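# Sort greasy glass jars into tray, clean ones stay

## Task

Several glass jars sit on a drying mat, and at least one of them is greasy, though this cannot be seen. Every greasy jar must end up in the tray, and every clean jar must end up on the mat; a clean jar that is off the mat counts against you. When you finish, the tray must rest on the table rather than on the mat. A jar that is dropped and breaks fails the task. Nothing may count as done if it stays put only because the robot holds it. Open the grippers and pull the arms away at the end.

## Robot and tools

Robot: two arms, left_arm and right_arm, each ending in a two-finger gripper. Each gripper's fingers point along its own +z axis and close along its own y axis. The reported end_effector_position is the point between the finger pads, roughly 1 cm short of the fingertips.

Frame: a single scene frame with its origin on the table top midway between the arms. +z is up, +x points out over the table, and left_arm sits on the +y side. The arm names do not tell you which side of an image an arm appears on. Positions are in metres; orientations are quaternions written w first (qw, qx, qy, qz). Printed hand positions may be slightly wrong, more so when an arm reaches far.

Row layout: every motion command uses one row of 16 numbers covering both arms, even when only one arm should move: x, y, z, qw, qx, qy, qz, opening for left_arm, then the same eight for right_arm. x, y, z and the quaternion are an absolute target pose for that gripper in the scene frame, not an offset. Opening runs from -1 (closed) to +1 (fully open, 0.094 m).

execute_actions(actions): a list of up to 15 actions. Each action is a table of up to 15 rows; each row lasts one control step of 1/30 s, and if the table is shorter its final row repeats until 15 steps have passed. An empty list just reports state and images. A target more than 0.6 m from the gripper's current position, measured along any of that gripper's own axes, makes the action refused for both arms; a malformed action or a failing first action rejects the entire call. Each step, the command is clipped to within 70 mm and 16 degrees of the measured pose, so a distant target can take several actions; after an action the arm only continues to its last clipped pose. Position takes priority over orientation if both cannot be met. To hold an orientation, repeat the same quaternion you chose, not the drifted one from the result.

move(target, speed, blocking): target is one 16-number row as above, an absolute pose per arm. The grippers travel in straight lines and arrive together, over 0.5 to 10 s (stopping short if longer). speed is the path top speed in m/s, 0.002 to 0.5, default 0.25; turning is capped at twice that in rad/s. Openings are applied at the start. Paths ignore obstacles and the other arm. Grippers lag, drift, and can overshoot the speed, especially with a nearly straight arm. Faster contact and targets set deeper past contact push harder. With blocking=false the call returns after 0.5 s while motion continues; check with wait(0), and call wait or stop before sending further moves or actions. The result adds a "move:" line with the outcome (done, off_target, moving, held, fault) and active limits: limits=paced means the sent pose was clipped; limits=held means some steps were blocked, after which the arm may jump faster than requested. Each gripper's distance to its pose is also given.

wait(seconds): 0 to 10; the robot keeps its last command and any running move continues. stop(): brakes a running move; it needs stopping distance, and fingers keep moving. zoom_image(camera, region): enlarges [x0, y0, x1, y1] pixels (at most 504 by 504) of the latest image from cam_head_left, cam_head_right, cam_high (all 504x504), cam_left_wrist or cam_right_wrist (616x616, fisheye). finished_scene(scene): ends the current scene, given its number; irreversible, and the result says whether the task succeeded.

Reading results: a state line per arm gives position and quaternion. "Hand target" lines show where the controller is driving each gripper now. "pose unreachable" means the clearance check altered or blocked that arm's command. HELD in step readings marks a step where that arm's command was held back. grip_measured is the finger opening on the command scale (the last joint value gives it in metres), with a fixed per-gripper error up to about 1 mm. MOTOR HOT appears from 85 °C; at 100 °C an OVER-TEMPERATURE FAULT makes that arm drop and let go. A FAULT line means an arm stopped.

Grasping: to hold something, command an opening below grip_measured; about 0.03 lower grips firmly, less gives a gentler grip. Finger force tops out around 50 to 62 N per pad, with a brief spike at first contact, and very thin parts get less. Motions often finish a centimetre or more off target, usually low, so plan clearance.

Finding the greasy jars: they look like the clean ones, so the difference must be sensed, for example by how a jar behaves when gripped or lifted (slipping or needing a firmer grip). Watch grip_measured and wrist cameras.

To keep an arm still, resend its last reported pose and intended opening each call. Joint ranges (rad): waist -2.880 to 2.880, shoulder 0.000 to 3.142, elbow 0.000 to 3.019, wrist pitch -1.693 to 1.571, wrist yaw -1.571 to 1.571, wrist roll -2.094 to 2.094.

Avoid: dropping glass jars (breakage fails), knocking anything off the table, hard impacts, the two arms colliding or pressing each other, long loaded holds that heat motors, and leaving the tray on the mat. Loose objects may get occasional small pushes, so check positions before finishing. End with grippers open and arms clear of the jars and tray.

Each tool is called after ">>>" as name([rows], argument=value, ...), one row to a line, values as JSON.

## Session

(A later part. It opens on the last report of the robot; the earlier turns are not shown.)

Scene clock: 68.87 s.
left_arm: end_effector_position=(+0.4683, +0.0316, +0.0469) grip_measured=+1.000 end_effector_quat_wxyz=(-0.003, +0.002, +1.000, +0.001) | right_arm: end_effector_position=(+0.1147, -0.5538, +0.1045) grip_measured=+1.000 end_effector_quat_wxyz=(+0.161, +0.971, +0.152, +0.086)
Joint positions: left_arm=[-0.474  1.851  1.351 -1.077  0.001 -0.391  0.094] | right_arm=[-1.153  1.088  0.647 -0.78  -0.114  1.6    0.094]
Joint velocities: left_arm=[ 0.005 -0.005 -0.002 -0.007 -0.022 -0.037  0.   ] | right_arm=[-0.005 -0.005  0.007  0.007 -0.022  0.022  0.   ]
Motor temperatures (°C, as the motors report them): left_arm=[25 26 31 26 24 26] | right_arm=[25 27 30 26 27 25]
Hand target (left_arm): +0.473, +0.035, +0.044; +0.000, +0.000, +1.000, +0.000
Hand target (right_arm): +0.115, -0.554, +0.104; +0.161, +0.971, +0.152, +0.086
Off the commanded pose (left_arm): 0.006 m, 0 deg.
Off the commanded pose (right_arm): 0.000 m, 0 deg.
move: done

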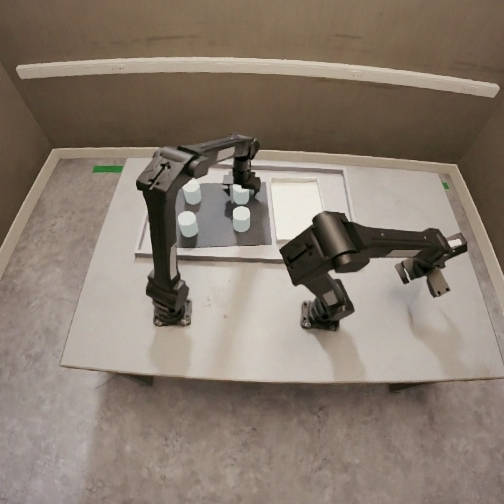

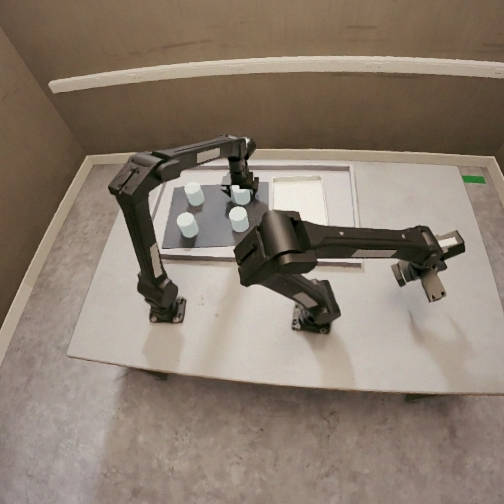

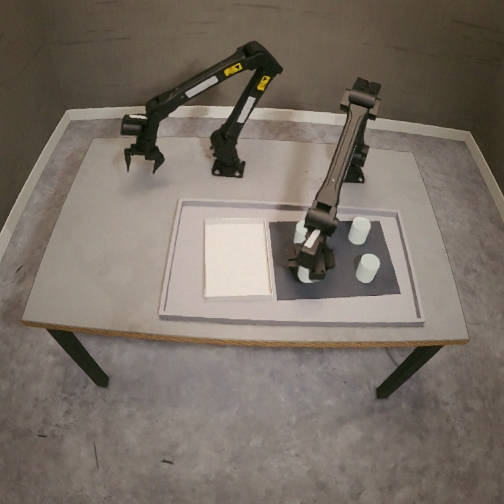

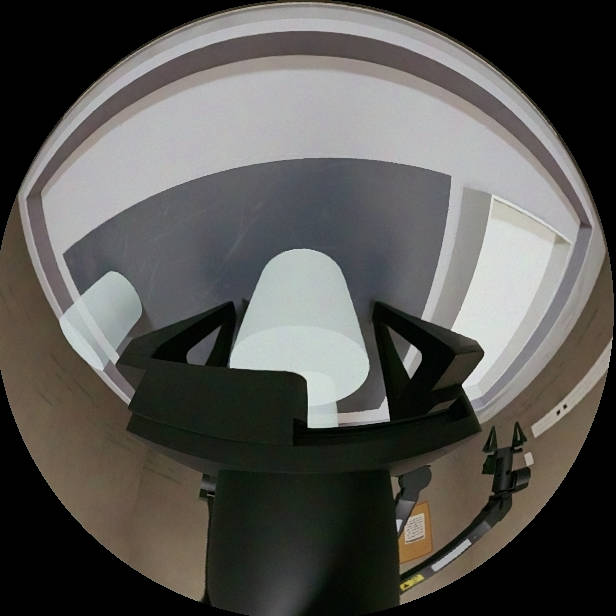

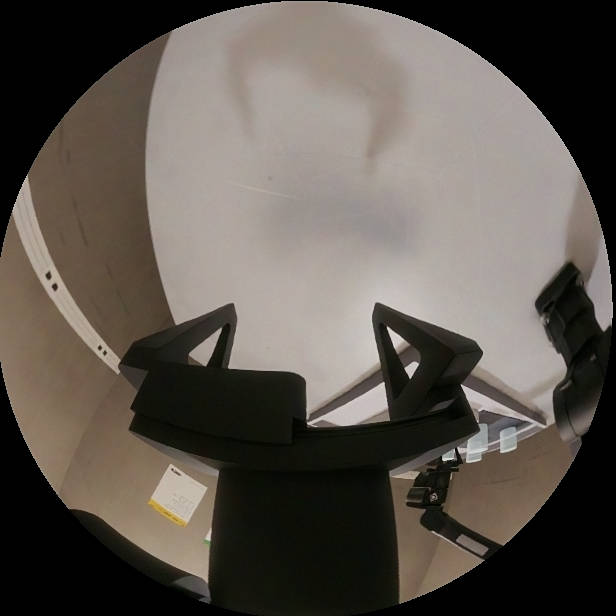

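>>> execute_actions([
  [[0.472,0.035,0.044,0,0,1,0,0.38,0.1147,-0.5538,0.1045,0.161,0.971,0.152,0.086,1]],
  [[0.472,0.035,0.044,0,0,1,0,0.36,0.1147,-0.5538,0.1045,0.161,0.971,0.152,0.086,1],[0.472,0.035,0.044,0,0,1,0,0.35,0.1147,-0.5538,0.1045,0.161,0.971,0.152,0.086,1],[0.472,0.035,0.044,0,0,1,0,0.34,0.1147,-0.5538,0.1045,0.161,0.971,0.152,0.086,1],[0.472,0.035,0.044,0,0,1,0,0.33,0.1147,-0.5538,0.1045,0.161,0.971,0.152,0.086,1],[0.472,0.035,0.044,0,0,1,0,0.32,0.1147,-0.5538,0.1045,0.161,0.971,0.152,0.086,1],[0.472,0.035,0.044,0,0,1,0,0.30,0.1147,-0.5538,0.1045,0.161,0.971,0.152,0.086,1],[0.472,0.035,0.044,0,0,1,0,0.28,0.1147,-0.5538,0.1045,0.161,0.971,0.152,0.086,1]],
  [[0.472,0.035,0.044,0,0,1,0,0.336,0.1147,-0.5538,0.1045,0.161,0.971,0.152,0.086,1]],
])

>>> execute_actions([
  [[0.472,0.035,0.041,0,0,1,0,0.336,0.1147,-0.5538,0.1045,0.161,0.971,0.152,0.086,1]],
  [[0.472,0.035,0.037,0,0,1,0,0.336,0.1147,-0.5538,0.1045,0.161,0.971,0.152,0.086,1]],
  [[0.472,0.035,0.033,0,0,1,0,0.336,0.1147,-0.5538,0.1045,0.161,0.971,0.152,0.086,1]],
  [[0.472,0.035,0.029,0,0,1,0,0.336,0.1147,-0.5538,0.1045,0.161,0.971,0.152,0.086,1]],
])

Scene clock: 70.67 s.
left_arm: end_effector_position=(+0.4686, +0.0319, +0.0469) grip_measured=+0.337 end_effector_quat_wxyz=(-0.002, +0.002, +1.000, +0.001) | right_arm: end_effector_position=(+0.1147, -0.5538, +0.1045) grip_measured=+1.000 end_effector_quat_wxyz=(+0.161, +0.971, +0.152, +0.086)
Joint positions: left_arm=[-0.474  1.851  1.351 -1.077 -0.001 -0.391  0.063] | right_arm=[-1.153  1.088  0.647 -0.78  -0.114  1.6    0.094]
Joint velocities: left_arm=[-0.024 -0.015  0.007  0.002 -0.051 -0.037 -0.001] | right_arm=[-0.005  0.005 -0.002 -0.007 -0.037 -0.095  0.   ]
Motor temperatures (°C, as the motors report them): left_arm=[25 27 31 26 24 26] | right_arm=[25 27 30 26 27 25]
Hand target (left_arm): +0.472, +0.035, +0.044; +0.000, -0.000, +1.000, +0.000
Hand target (right_arm): +0.115, -0.554, +0.104; +0.161, +0.971, +0.152, +0.086
Off the commanded pose (left_arm): 0.005 m, 0 deg.
Off the commanded pose (right_arm): 0.000 m, 0 deg.
Step readings (end_effector_position; steps 1 to 15: 1st action; 16 to 30: 2nd action; 31 to 45: 3rd action):
0: left_arm (+0.4683, +0.0316, +0.0469) | right_arm (+0.1147, -0.5538, +0.1045)
1: left_arm (+0.4683, +0.0316, +0.0469) | right_arm (+0.1147, -0.5538, +0.1045)
2: left_arm (+0.4683, +0.0316, +0.0469) | right_arm (+0.1147, -0.5538, +0.1045)
4: left_arm (+0.4684, +0.0319, +0.0469) | right_arm (+0.1147, -0.5538, +0.1045)
8: left_arm (+0.4684, +0.0319, +0.0469) | right_arm (+0.1147, -0.5538, +0.1045)
15: left_arm (+0.4684, +0.0319, +0.0469) | right_arm (+0.1147, -0.5538, +0.1045)
16: left_arm (+0.4684, +0.0319, +0.0469) | right_arm (+0.1147, -0.5538, +0.1045)
17: left_arm (+0.4685, +0.0319, +0.0469) | right_arm (+0.1147, -0.5538, +0.1045)
19: left_arm (+0.4685, +0.0319, +0.0469) | right_arm (+0.1147, -0.5538, +0.1045)
23: left_arm (+0.4685, +0.0319, +0.0469) | right_arm (+0.1147, -0.5538, +0.1045)
30: left_arm (+0.4685, +0.0319, +0.0469) | right_arm (+0.1147, -0.5538, +0.1045)
31: left_arm (+0.4685, +0.0319, +0.0469) | right_arm (+0.1147, -0.5538, +0.1045)
32: left_arm (+0.4686, +0.0319, +0.0469) | right_arm (+0.1147, -0.5538, +0.1045)
34: left_arm (+0.4686, +0.0319, +0.0469) | right_arm (+0.1147, -0.5538, +0.1045)
38: left_arm (+0.4686, +0.0319, +0.0469) | right_arm (+0.1147, -0.5538, +0.1045)
45: end_effector_position above

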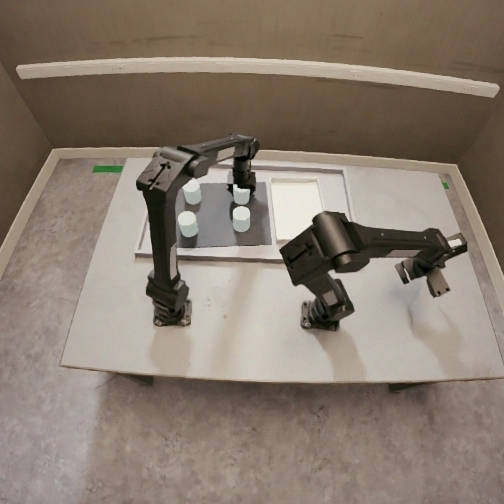

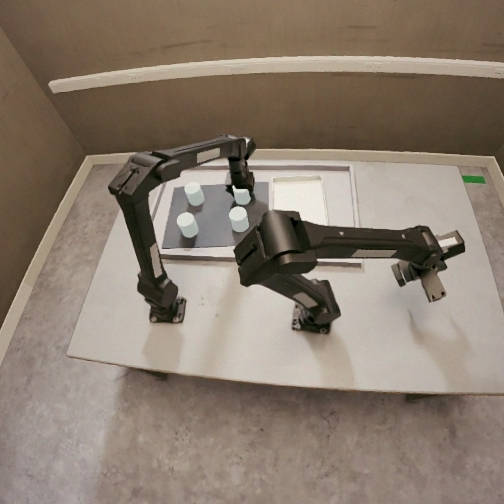

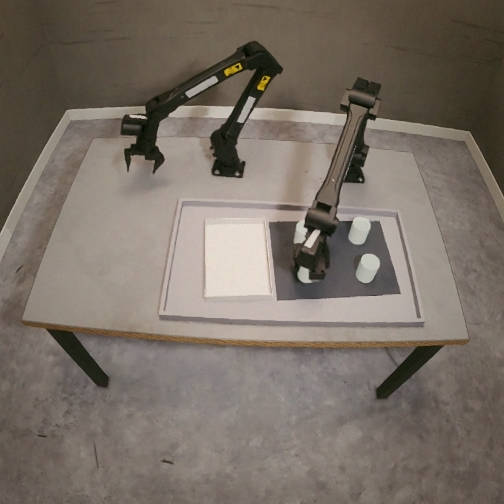

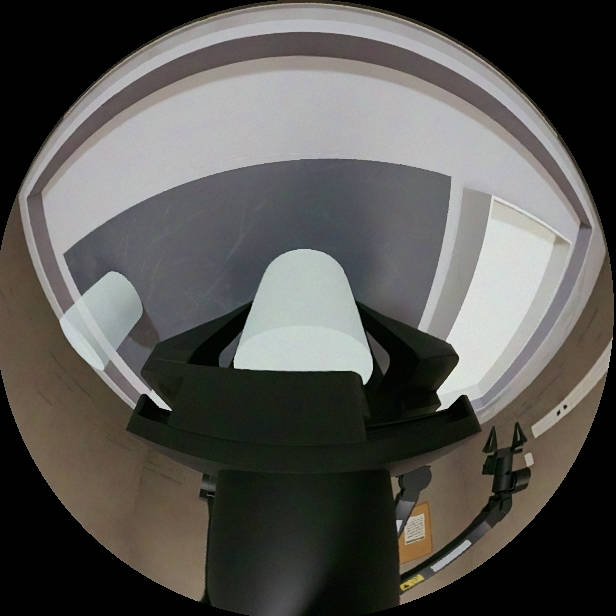

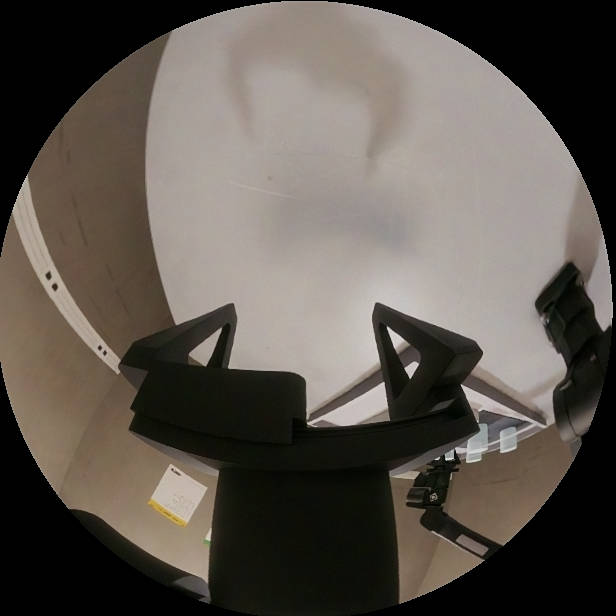

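Scene clock: 72.67 s.
left_arm: end_effector_position=(+0.4682, +0.0321, +0.0453) grip_measured=+0.337 end_effector_quat_wxyz=(-0.002, +0.002, +1.000, +0.001) | right_arm: end_effector_position=(+0.1147, -0.5538, +0.1045) grip_measured=+1.000 end_effector_quat_wxyz=(+0.161, +0.971, +0.152, +0.086)
Joint positions: left_arm=[-0.474  1.851  1.346 -1.071 -0.001 -0.391  0.063] | right_arm=[-1.153  1.088  0.647 -0.78  -0.114  1.6    0.094]
Joint velocities: left_arm=[-0.015 -0.005  0.007  0.012 -0.037  0.007 -0.   ] | right_arm=[ 0.005 -0.015 -0.012 -0.002 -0.022 -0.051  0.   ]
Motor temperatures (°C, as the motors report them): left_arm=[25 27 31 26 24 26] | right_arm=[25 27 30 26 27 25]
Hand target (left_arm): +0.472, +0.035, +0.029; -0.000, -0.000, +1.000, +0.000
Hand target (right_arm): +0.115, -0.554, +0.104; +0.161, +0.971, +0.152, +0.086
Off the commanded pose (left_arm): 0.017 m, 0 deg.
Off the commanded pose (right_arm): 0.000 m, 0 deg.
Step readings (end_effector_position; steps 1 to 15: 1st action; 16 to 30: 2nd action; 31 to 45: 3rd action; 46 to 60: 4th action):
0: left_arm (+0.4686, +0.0319, +0.0469) | right_arm (+0.1147, -0.5538, +0.1045)
1: left_arm (+0.4684, +0.0320, +0.0466) | right_arm (+0.1147, -0.5538, +0.1045)
2: left_arm (+0.4684, +0.0320, +0.0465) | right_arm (+0.1147, -0.5538, +0.1045)
4: left_arm (+0.4684, +0.0320, +0.0465) | right_arm (+0.1147, -0.5538, +0.1045)
8: left_arm (+0.4684, +0.0320, +0.0465) | right_arm (+0.1147, -0.5538, +0.1045)
15: left_arm (+0.4684, +0.0320, +0.0465) | right_arm (+0.1147, -0.5538, +0.1045)
16: left_arm (+0.4685, +0.0319, +0.0464) | right_arm (+0.1147, -0.5538, +0.1045)
17: left_arm (+0.4684, +0.0320, +0.0461) | right_arm (+0.1147, -0.5538, +0.1045)
19: left_arm (+0.4684, +0.0320, +0.0461) | right_arm (+0.1147, -0.5538, +0.1045)
23: left_arm (+0.4684, +0.0320, +0.0461) | right_arm (+0.1147, -0.5538, +0.1045)
30: left_arm (+0.4684, +0.0320, +0.0461) | right_arm (+0.1147, -0.5538, +0.1045)
31: left_arm (+0.4684, +0.0320, +0.0460) | right_arm (+0.1147, -0.5538, +0.1045)
32: left_arm (+0.4683, +0.0320, +0.0457) | right_arm (+0.1147, -0.5538, +0.1045)
34: left_arm (+0.4683, +0.0320, +0.0457) | right_arm (+0.1147, -0.5538, +0.1045)
38: left_arm (+0.4683, +0.0320, +0.0457) | right_arm (+0.1147, -0.5538, +0.1045)
45: left_arm (+0.4683, +0.0320, +0.0457) | right_arm (+0.1147, -0.5538, +0.1045)
46: left_arm (+0.4683, +0.0320, +0.0456) | right_arm (+0.1147, -0.5538, +0.1045)
47: left_arm (+0.4682, +0.0321, +0.0453) | right_arm (+0.1147, -0.5538, +0.1045)
49: left_arm (+0.4682, +0.0321, +0.0453) | right_arm (+0.1147, -0.5538, +0.1045)
53: left_arm (+0.4682, +0.0321, +0.0453) | right_arm (+0.1147, -0.5538, +0.1045)
60: end_effector_position above

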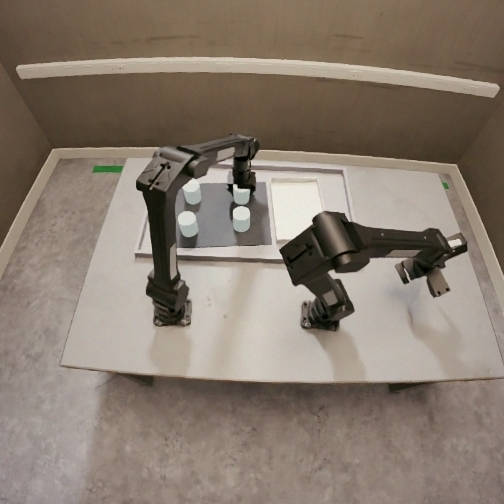

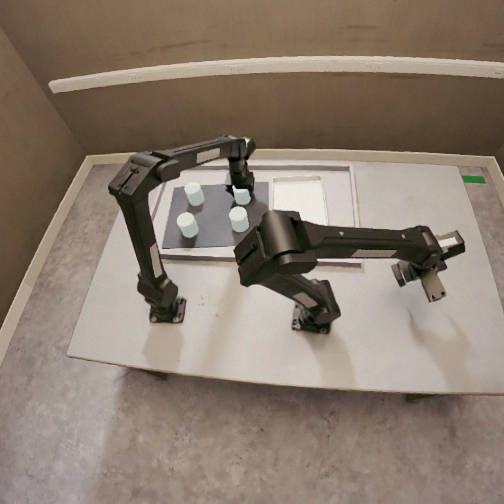

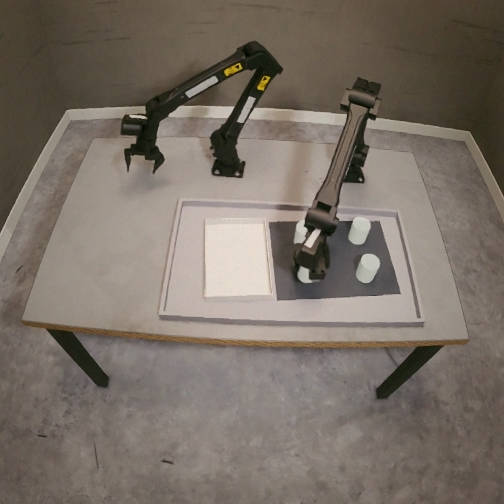

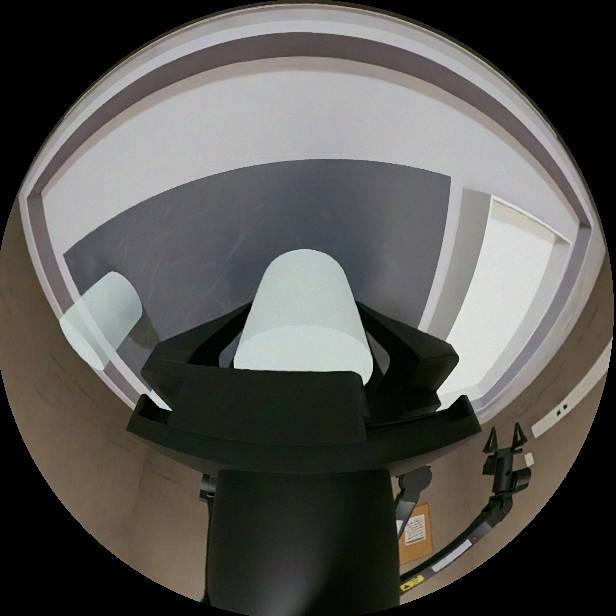

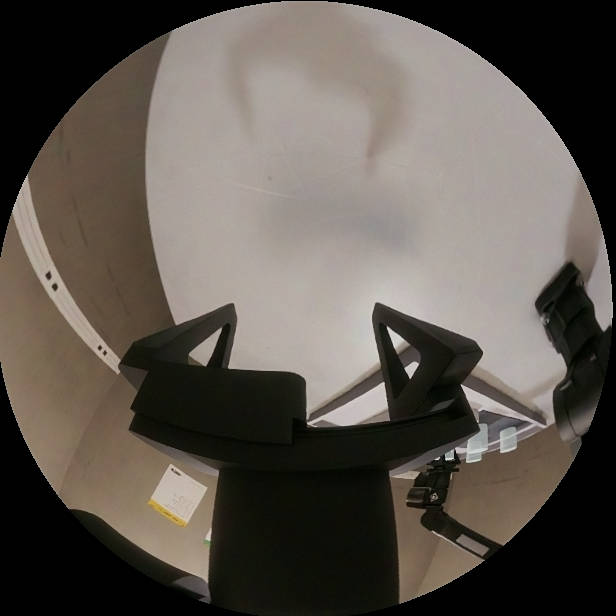

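>>> execute_actions([
  [[0.472,0.035,0.025,0,0,1,0,0.336,0.1147,-0.5538,0.1045,0.161,0.971,0.152,0.086,1]],
  [[0.472,0.035,0.021,0,0,1,0,0.336,0.1147,-0.5538,0.1045,0.161,0.971,0.152,0.086,1]],
  [[0.472,0.035,0.017,0,0,1,0,0.336,0.1147,-0.5538,0.1045,0.161,0.971,0.152,0.086,1]],
])

Scene clock: 74.30 s.
left_arm: end_effector_position=(+0.4693, +0.0318, +0.0426) grip_measured=+0.337 end_effector_quat_wxyz=(+0.005, +0.002, +1.000, -0.001) | right_arm: end_effector_position=(+0.1147, -0.5538, +0.1045) grip_measured=+1.000 end_effector_quat_wxyz=(+0.161, +0.971, +0.152, +0.086)
Joint positions: left_arm=[-0.474  1.849  1.335 -1.047 -0.002 -0.391  0.063] | right_arm=[-1.153  1.088  0.647 -0.78  -0.114  1.6    0.094]
Joint velocities: left_arm=[-0.005 -0.024 -0.012 -0.002  0.022 -0.007 -0.   ] | right_arm=[-0.024  0.005 -0.002 -0.002  0.007 -0.066  0.   ]
Motor temperatures (°C, as the motors report them): left_arm=[25 27 30 26 24 26] | right_arm=[25 27 30 26 27 25]
Hand target (left_arm): +0.471, +0.035, +0.018; -0.000, -0.000, +1.000, -0.000
Hand target (right_arm): +0.115, -0.554, +0.104; +0.161, +0.971, +0.152, +0.086
Off the commanded pose (left_arm): 0.026 m, 1 deg.
Off the commanded pose (right_arm): 0.000 m, 0 deg.
Step readings (end_effector_position; steps 1 to 15: 1st action; 16 to 30: 2nd action; 31 to 45: 3rd action):
0: left_arm (+0.4682, +0.0321, +0.0453) | right_arm (+0.1147, -0.5538, +0.1045)
1: left_arm (+0.4683, +0.0320, +0.0452) | right_arm (+0.1147, -0.5538, +0.1045)
2: left_arm (+0.4683, +0.0320, +0.0452) | right_arm (+0.1147, -0.5538, +0.1045)
4: left_arm (+0.4683, +0.0320, +0.0452) | right_arm (+0.1147, -0.5538, +0.1045)
8: left_arm (+0.4682, +0.0320, +0.0451) | right_arm (+0.1147, -0.5538, +0.1045)
15: left_arm (+0.4682, +0.0320, +0.0451) | right_arm (+0.1147, -0.5538, +0.1045)
16: left_arm (+0.4683, +0.0320, +0.0448) | right_arm (+0.1147, -0.5538, +0.1045)
17: left_arm (+0.4684, +0.0319, +0.0447) | right_arm (+0.1147, -0.5538, +0.1045)
19: left_arm (+0.4686, +0.0319, +0.0441) | right_arm (+0.1147, -0.5538, +0.1045)
23: left_arm (+0.4688, +0.0319, +0.0440) | right_arm (+0.1147, -0.5538, +0.1045)
30: left_arm (+0.4688, +0.0319, +0.0440) | right_arm (+0.1147, -0.5538, +0.1045)
31: left_arm (+0.4687, +0.0319, +0.0438) | right_arm (+0.1147, -0.5538, +0.1045)
32: left_arm (+0.4690, +0.0319, +0.0434) | right_arm (+0.1147, -0.5538, +0.1045)
34: left_arm (+0.4692, +0.0319, +0.0428) | right_arm (+0.1147, -0.5538, +0.1045)
38: left_arm (+0.4693, +0.0318, +0.0426) | right_arm (+0.1147, -0.5538, +0.1045)
45: end_effector_position above

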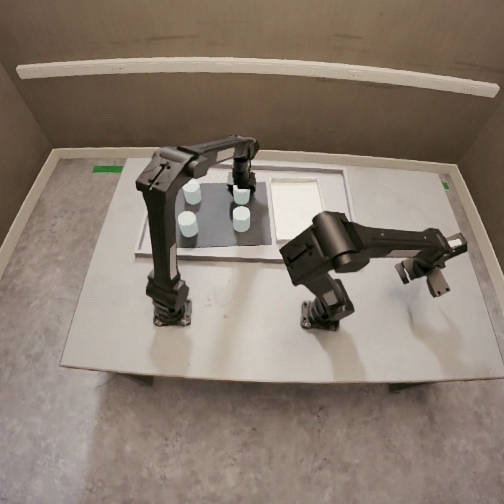

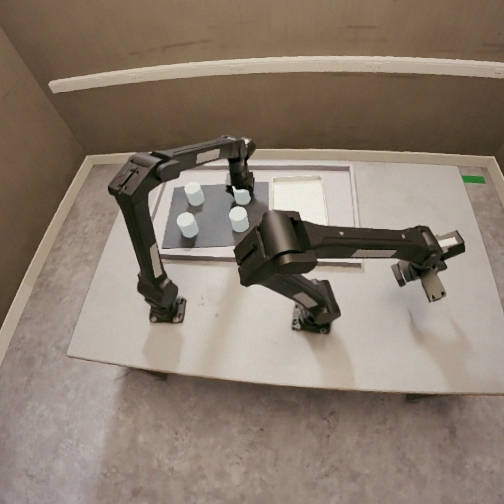

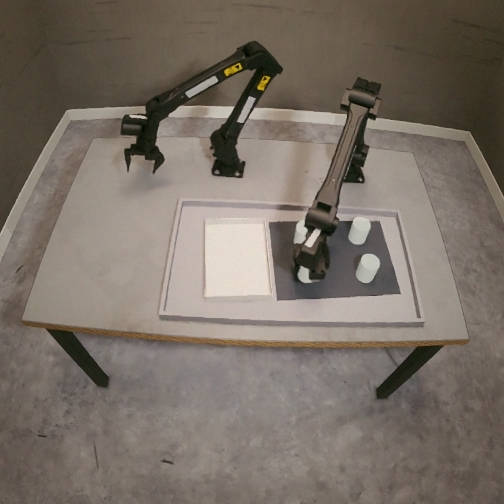

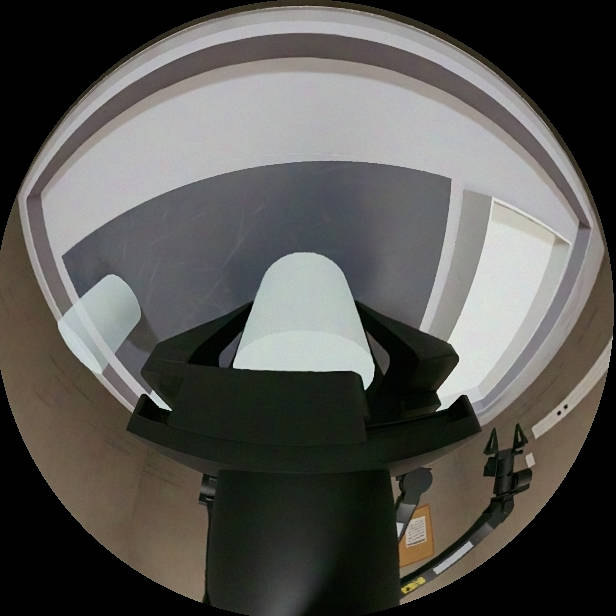

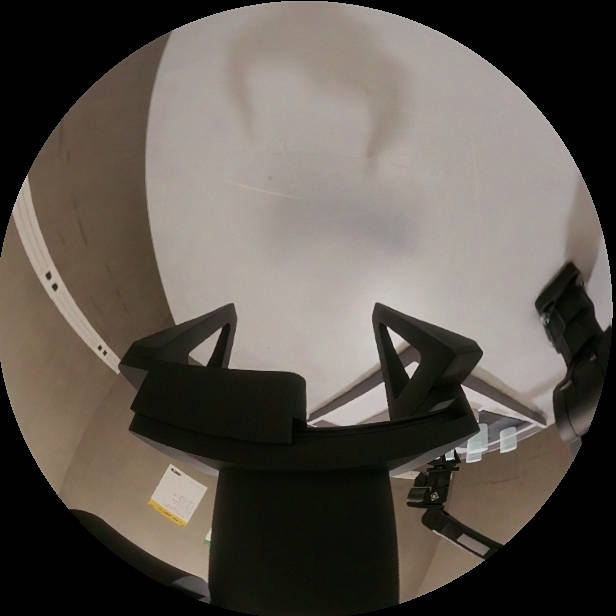

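>>> execute_actions([
  [[0.472,0.035,0.025,0,0,1,0,0.336,0.1147,-0.5538,0.1045,0.161,0.971,0.152,0.086,1],[0.472,0.035,0.030,0,0,1,0,0.336,0.1147,-0.5538,0.1045,0.161,0.971,0.152,0.086,1],[0.472,0.035,0.035,0,0,1,0,0.336,0.1147,-0.5538,0.1045,0.161,0.971,0.152,0.086,1],[0.472,0.035,0.040,0,0,1,0,0.336,0.1147,-0.5538,0.1045,0.161,0.971,0.152,0.086,1],[0.472,0.035,0.045,0,0,1,0,0.336,0.1147,-0.5538,0.1045,0.161,0.971,0.152,0.086,1],[0.472,0.035,0.045,0,0,1,0,0.336,0.1147,-0.5538,0.1045,0.161,0.971,0.152,0.086,1],[0.472,0.035,0.045,0,0,1,0,0.336,0.1147,-0.5538,0.1045,0.161,0.971,0.152,0.086,1],[0.472,0.035,0.045,0,0,1,0,1,0.1147,-0.5538,0.1045,0.161,0.971,0.152,0.086,1]],
])

>>> move(target=[0.485,0.035,0.125,0,0,1,0,1,0.1147,-0.5538,0.1045,0.161,0.971,0.152,0.086,1], speed=0.15)

>>> move(target=[0.472,0.233,0.12,0,0,1,0,1,0.1147,-0.5538,0.1045,0.161,0.971,0.152,0.086,1], speed=0.2)

Scene clock: 75.07 s.
left_arm: end_effector_position=(+0.4667, +0.0329, +0.0422) grip_measured=+1.000 end_effector_quat_wxyz=(-0.000, +0.002, +1.000, +0.001) | right_arm: end_effector_position=(+0.1147, -0.5538, +0.1045) grip_measured=+1.000 end_effector_quat_wxyz=(+0.161, +0.971, +0.152, +0.086)
Joint positions: left_arm=[-0.474  1.849  1.335 -1.058 -0.002 -0.391  0.094] | right_arm=[-1.153  1.088  0.647 -0.78  -0.114  1.6    0.094]
Joint velocities: left_arm=[-0.015 -0.005  0.002 -0.012  0.022 -0.022  0.   ] | right_arm=[-0.005 -0.005  0.002  0.017 -0.022 -0.007  0.   ]
Motor temperatures (°C, as the motors report them): left_arm=[25 27 30 26 24 26] | right_arm=[25 27 31 26 27 25]
Hand target (left_arm): +0.472, +0.035, +0.045; -0.000, -0.000, +1.000, -0.000
Hand target (right_arm): +0.115, -0.554, +0.104; +0.161, +0.971, +0.152, +0.086
Off the commanded pose (left_arm): 0.006 m, 0 deg.
Off the commanded pose (right_arm): 0.000 m, 0 deg.
Step readings (end_effector_position):
0: left_arm (+0.4693, +0.0318, +0.0426) | right_arm (+0.1147, -0.5538, +0.1045)
1: left_arm (+0.4693, +0.0318, +0.0426) | right_arm (+0.1147, -0.5538, +0.1045)
2: left_arm (+0.4693, +0.0318, +0.0428) | right_arm (+0.1147, -0.5538, +0.1045)
4: left_arm (+0.4690, +0.0319, +0.0430) | right_arm (+0.1147, -0.5538, +0.1045)
8: left_arm (+0.4687, +0.0321, +0.0430) | right_arm (+0.1147, -0.5538, +0.1045)
15: end_effector_position above

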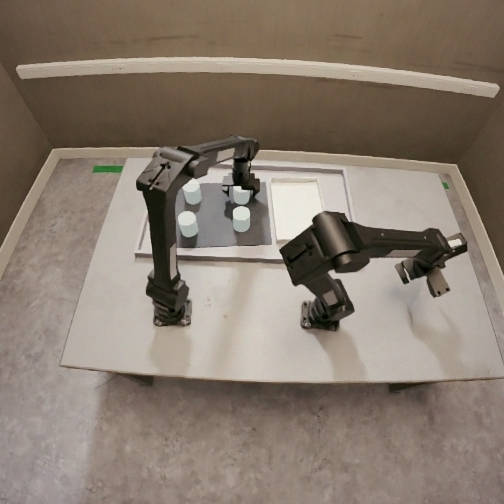

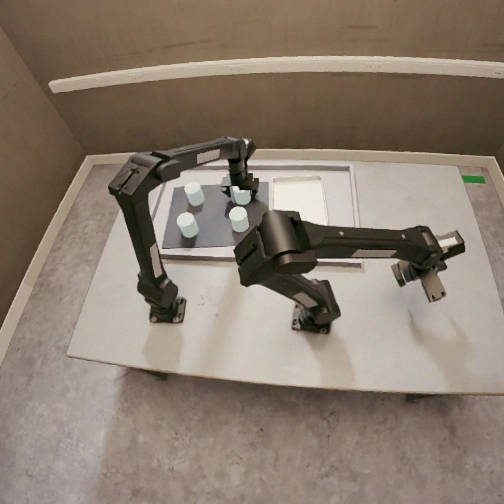

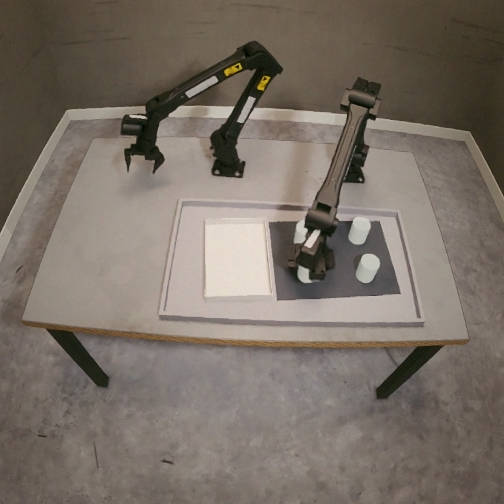

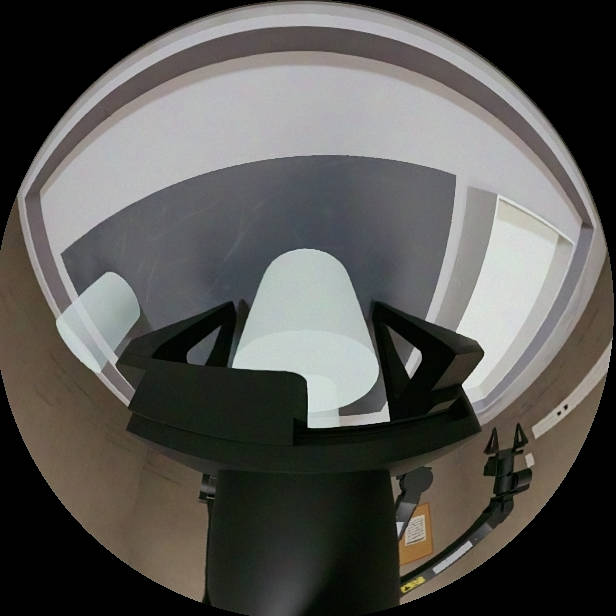

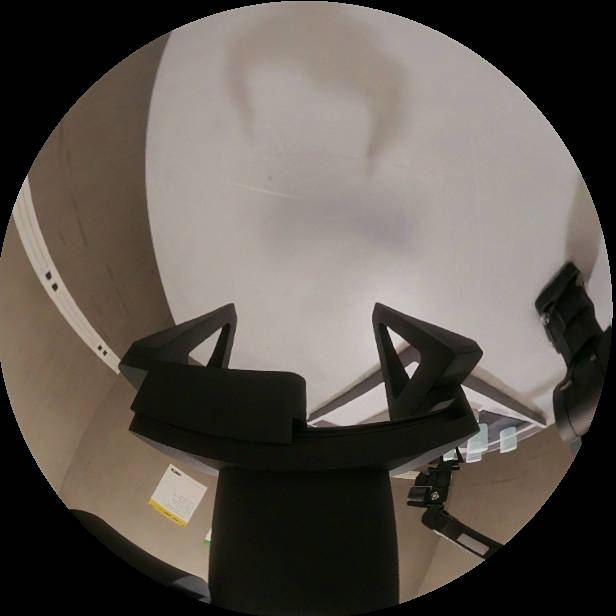

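Scene clock: 76.07 s.
left_arm: end_effector_position=(+0.4680, +0.0328, +0.1054) grip_measured=+1.000 end_effector_quat_wxyz=(-0.019, +0.004, +1.000, +0.009) | right_arm: end_effector_position=(+0.1147, -0.5538, +0.1045) grip_measured=+1.000 end_effector_quat_wxyz=(+0.161, +0.971, +0.152, +0.086)
Joint positions: left_arm=[-0.474  1.807  1.454 -1.26  -0.002 -0.387  0.094] | right_arm=[-1.153  1.088  0.647 -0.78  -0.114  1.6    0.094]
Joint velocities: left_arm=[-0.005 -0.015 -0.002 -0.012  0.066  0.007  0.   ] | right_arm=[-0.015 -0.015 -0.002  0.002 -0.11  -0.007  0.   ]
Motor temperatures (°C, as the motors report them): left_arm=[25 27 31 26 24 26] | right_arm=[25 27 31 26 27 25]
Hand target (left_arm): +0.483, +0.036, +0.126; +0.001, +0.000, +1.000, +0.000
Hand target (right_arm): +0.115, -0.554, +0.104; +0.161, +0.971, +0.152, +0.086
Off the commanded pose (left_arm): 0.026 m, 2 deg.
Off the commanded pose (right_arm): 0.000 m, 0 deg.
move: off_target (left_arm)

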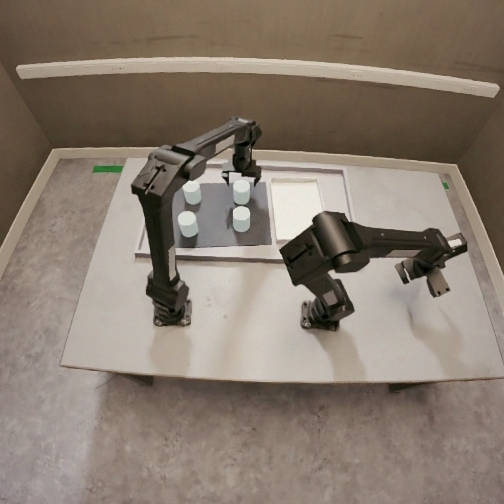

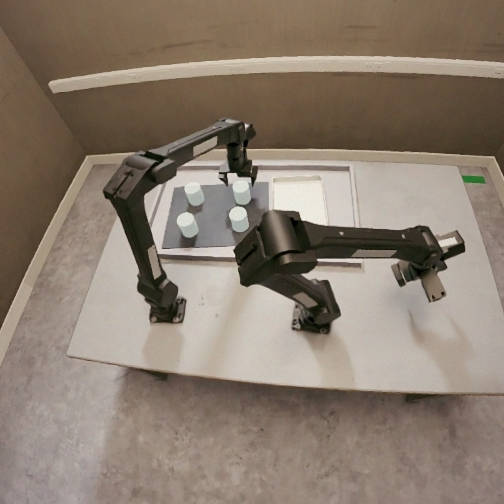

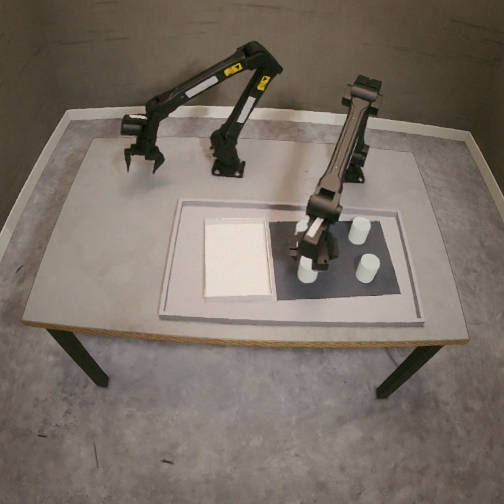

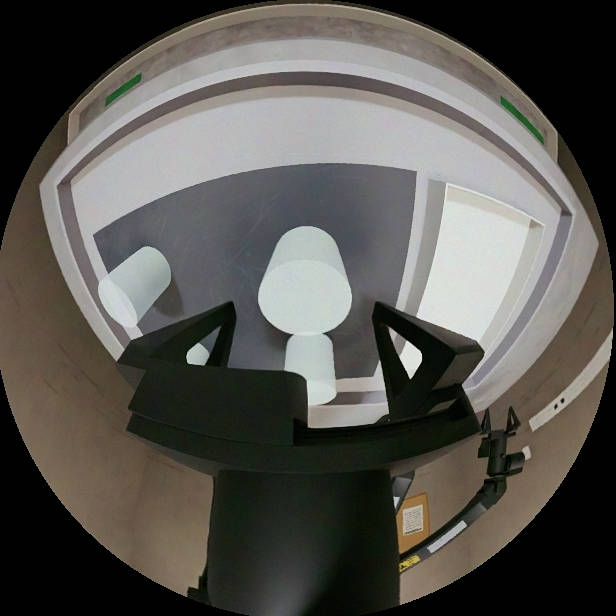

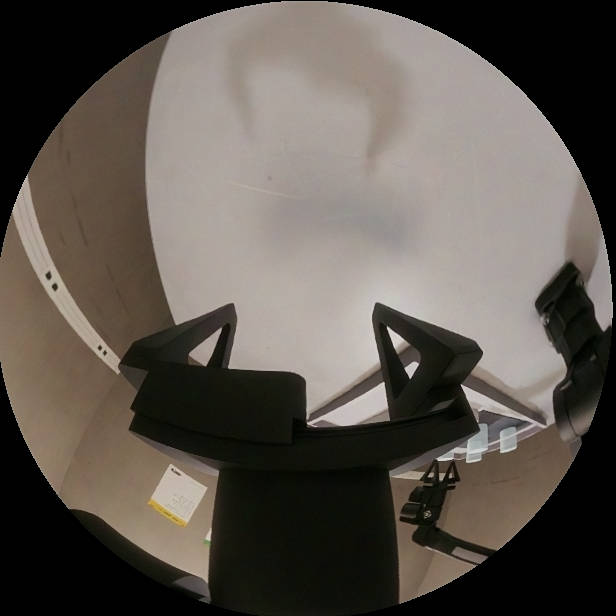

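Scene clock: 77.60 s.
left_arm: end_effector_position=(+0.4692, +0.2342, +0.1072) grip_measured=+1.000 end_effector_quat_wxyz=(-0.018, -0.006, +1.000, +0.004) | right_arm: end_effector_position=(+0.1147, -0.5538, +0.1045) grip_measured=+1.000 end_effector_quat_wxyz=(+0.161, +0.971, +0.152, +0.086)
Joint positions: left_arm=[-0.081  1.707  1.322 -1.222 -0.007 -0.014  0.094] | right_arm=[-1.153  1.088  0.647 -0.78  -0.114  1.6    0.094]
Joint velocities: left_arm=[-0.005 -0.005  0.007  0.007 -0.081  0.051  0.   ] | right_arm=[ 0.005 -0.005 -0.007 -0.002 -0.022 -0.037  0.   ]
Motor temperatures (°C, as the motors report them): left_arm=[25 27 31 26 24 26] | right_arm=[25 27 31 26 27 25]
Hand target (left_arm): +0.473, +0.233, +0.119; +0.000, -0.000, +1.000, +0.002
Hand target (right_arm): +0.115, -0.554, +0.104; +0.161, +0.971, +0.152, +0.086
Off the commanded pose (left_arm): 0.013 m, 2 deg.
Off the commanded pose (right_arm): 0.000 m, 0 deg.
move: off_target (left_arm)

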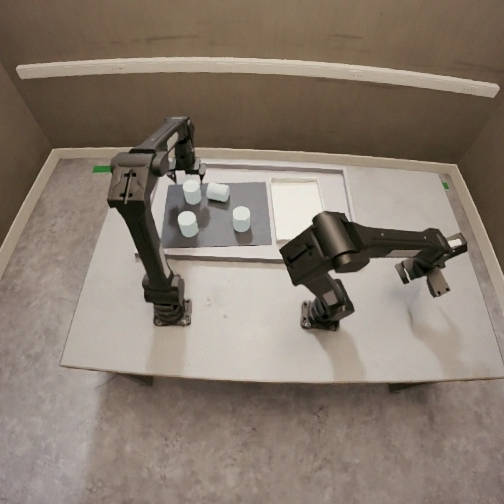

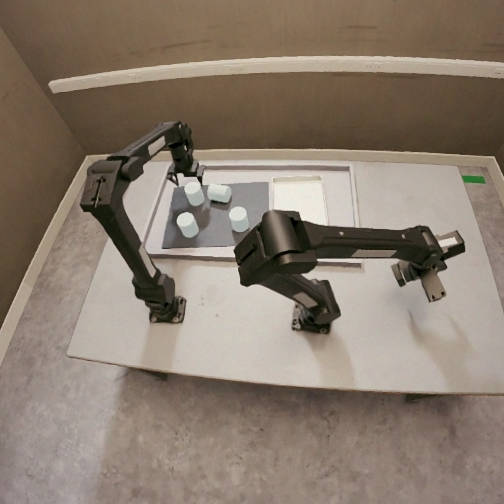

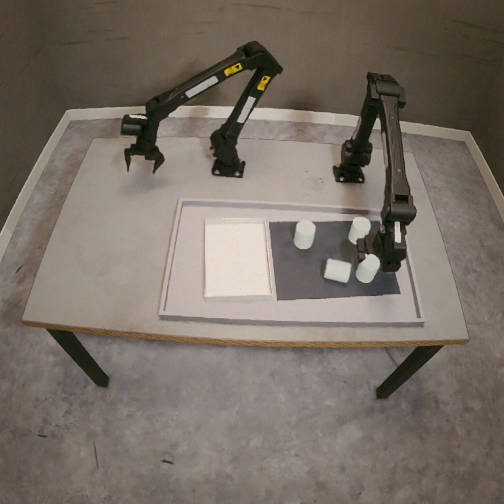

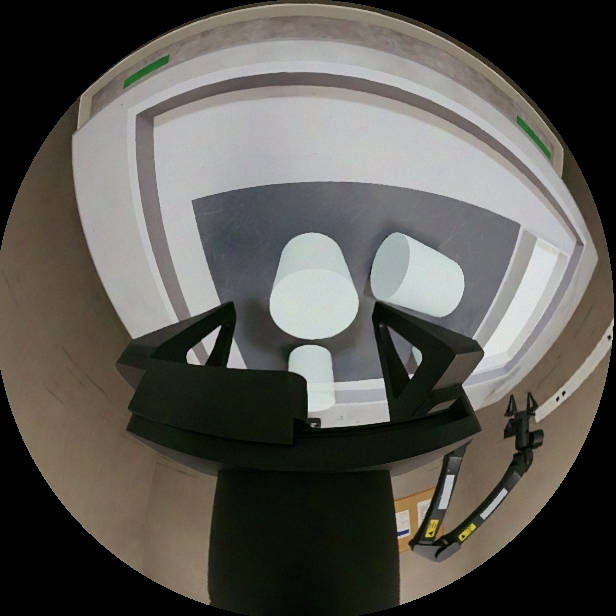

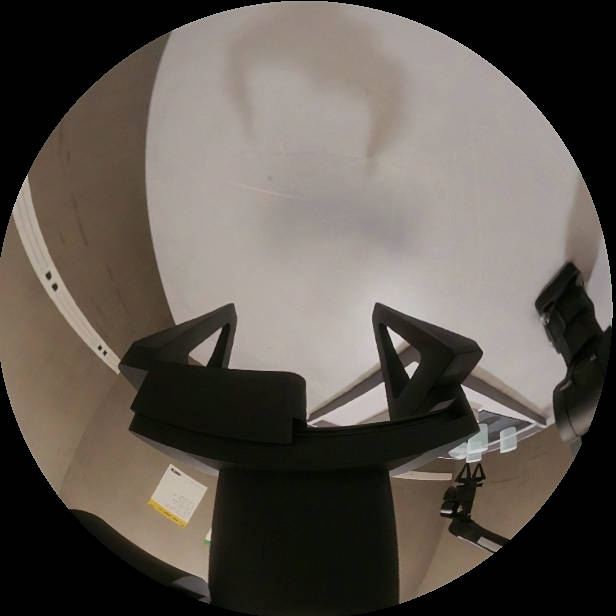

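>>> zoom_image(camera="cam_high", region=[250, 190, 430, 330])

>>> wait(seconds=0)

Region (250, 190, 430, 330) of cam_high's 504x504 image, scaled by 2.800, with more detail than that image has.

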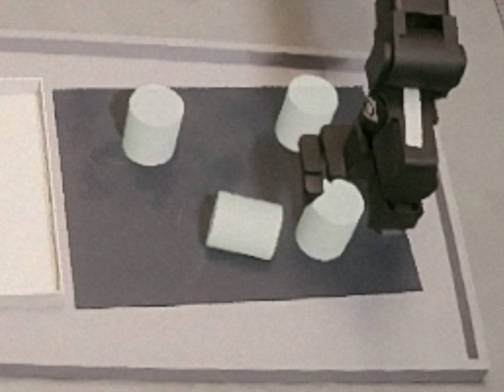

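Scene clock: 78.30 s.
left_arm: end_effector_position=(+0.4692, +0.2342, +0.1072) grip_measured=+1.000 end_effector_quat_wxyz=(-0.018, -0.004, +1.000, +0.004) | right_arm: end_effector_position=(+0.1147, -0.5538, +0.1045) grip_measured=+1.000 end_effector_quat_wxyz=(+0.161, +0.971, +0.152, +0.086)
Joint positions: left_arm=[-0.081  1.707  1.322 -1.222 -0.007 -0.012  0.094] | right_arm=[-1.153  1.088  0.647 -0.78  -0.114  1.6    0.094]
Joint velocities: left_arm=[-0.005 -0.005  0.012  0.007 -0.007 -0.007  0.   ] | right_arm=[-0.015 -0.015  0.007  0.007 -0.051  0.022  0.   ]
Motor temperatures (°C, as the motors report them): left_arm=[25 27 31 26 24 26] | right_arm=[25 27 31 26 27 25]
Hand target (left_arm): +0.473, +0.233, +0.119; +0.000, -0.000, +1.000, +0.002
Hand target (right_arm): +0.115, -0.554, +0.104; +0.161, +0.971, +0.152, +0.086
Off the commanded pose (left_arm): 0.013 m, 2 deg.
Off the commanded pose (right_arm): 0.000 m, 0 deg.

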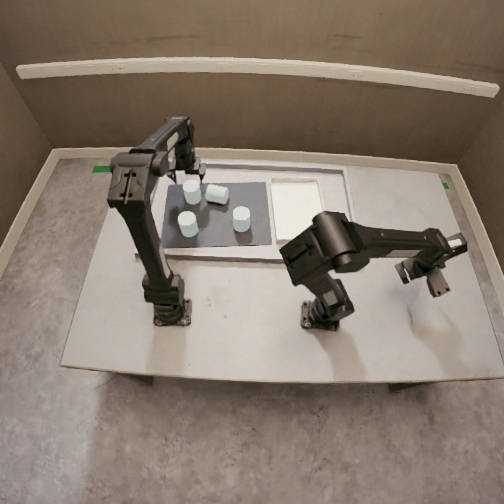

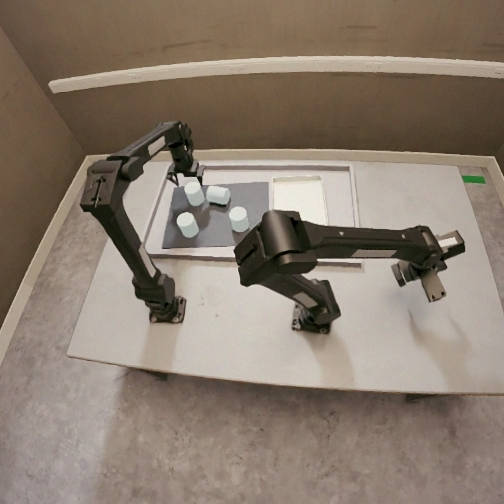

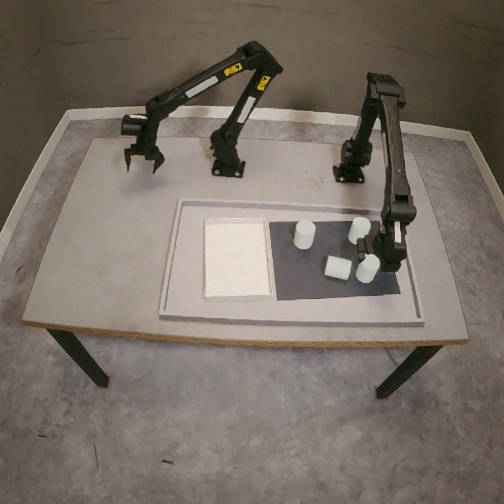

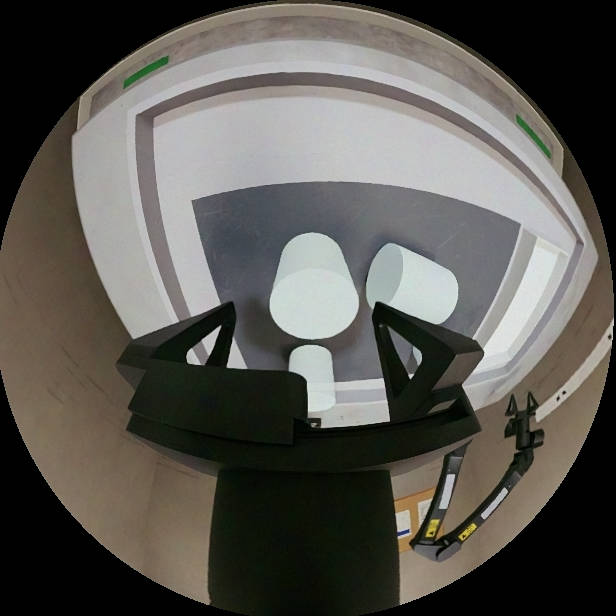

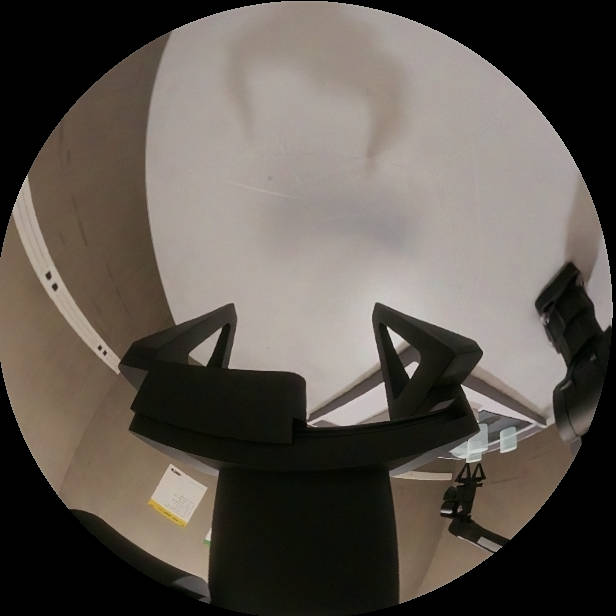

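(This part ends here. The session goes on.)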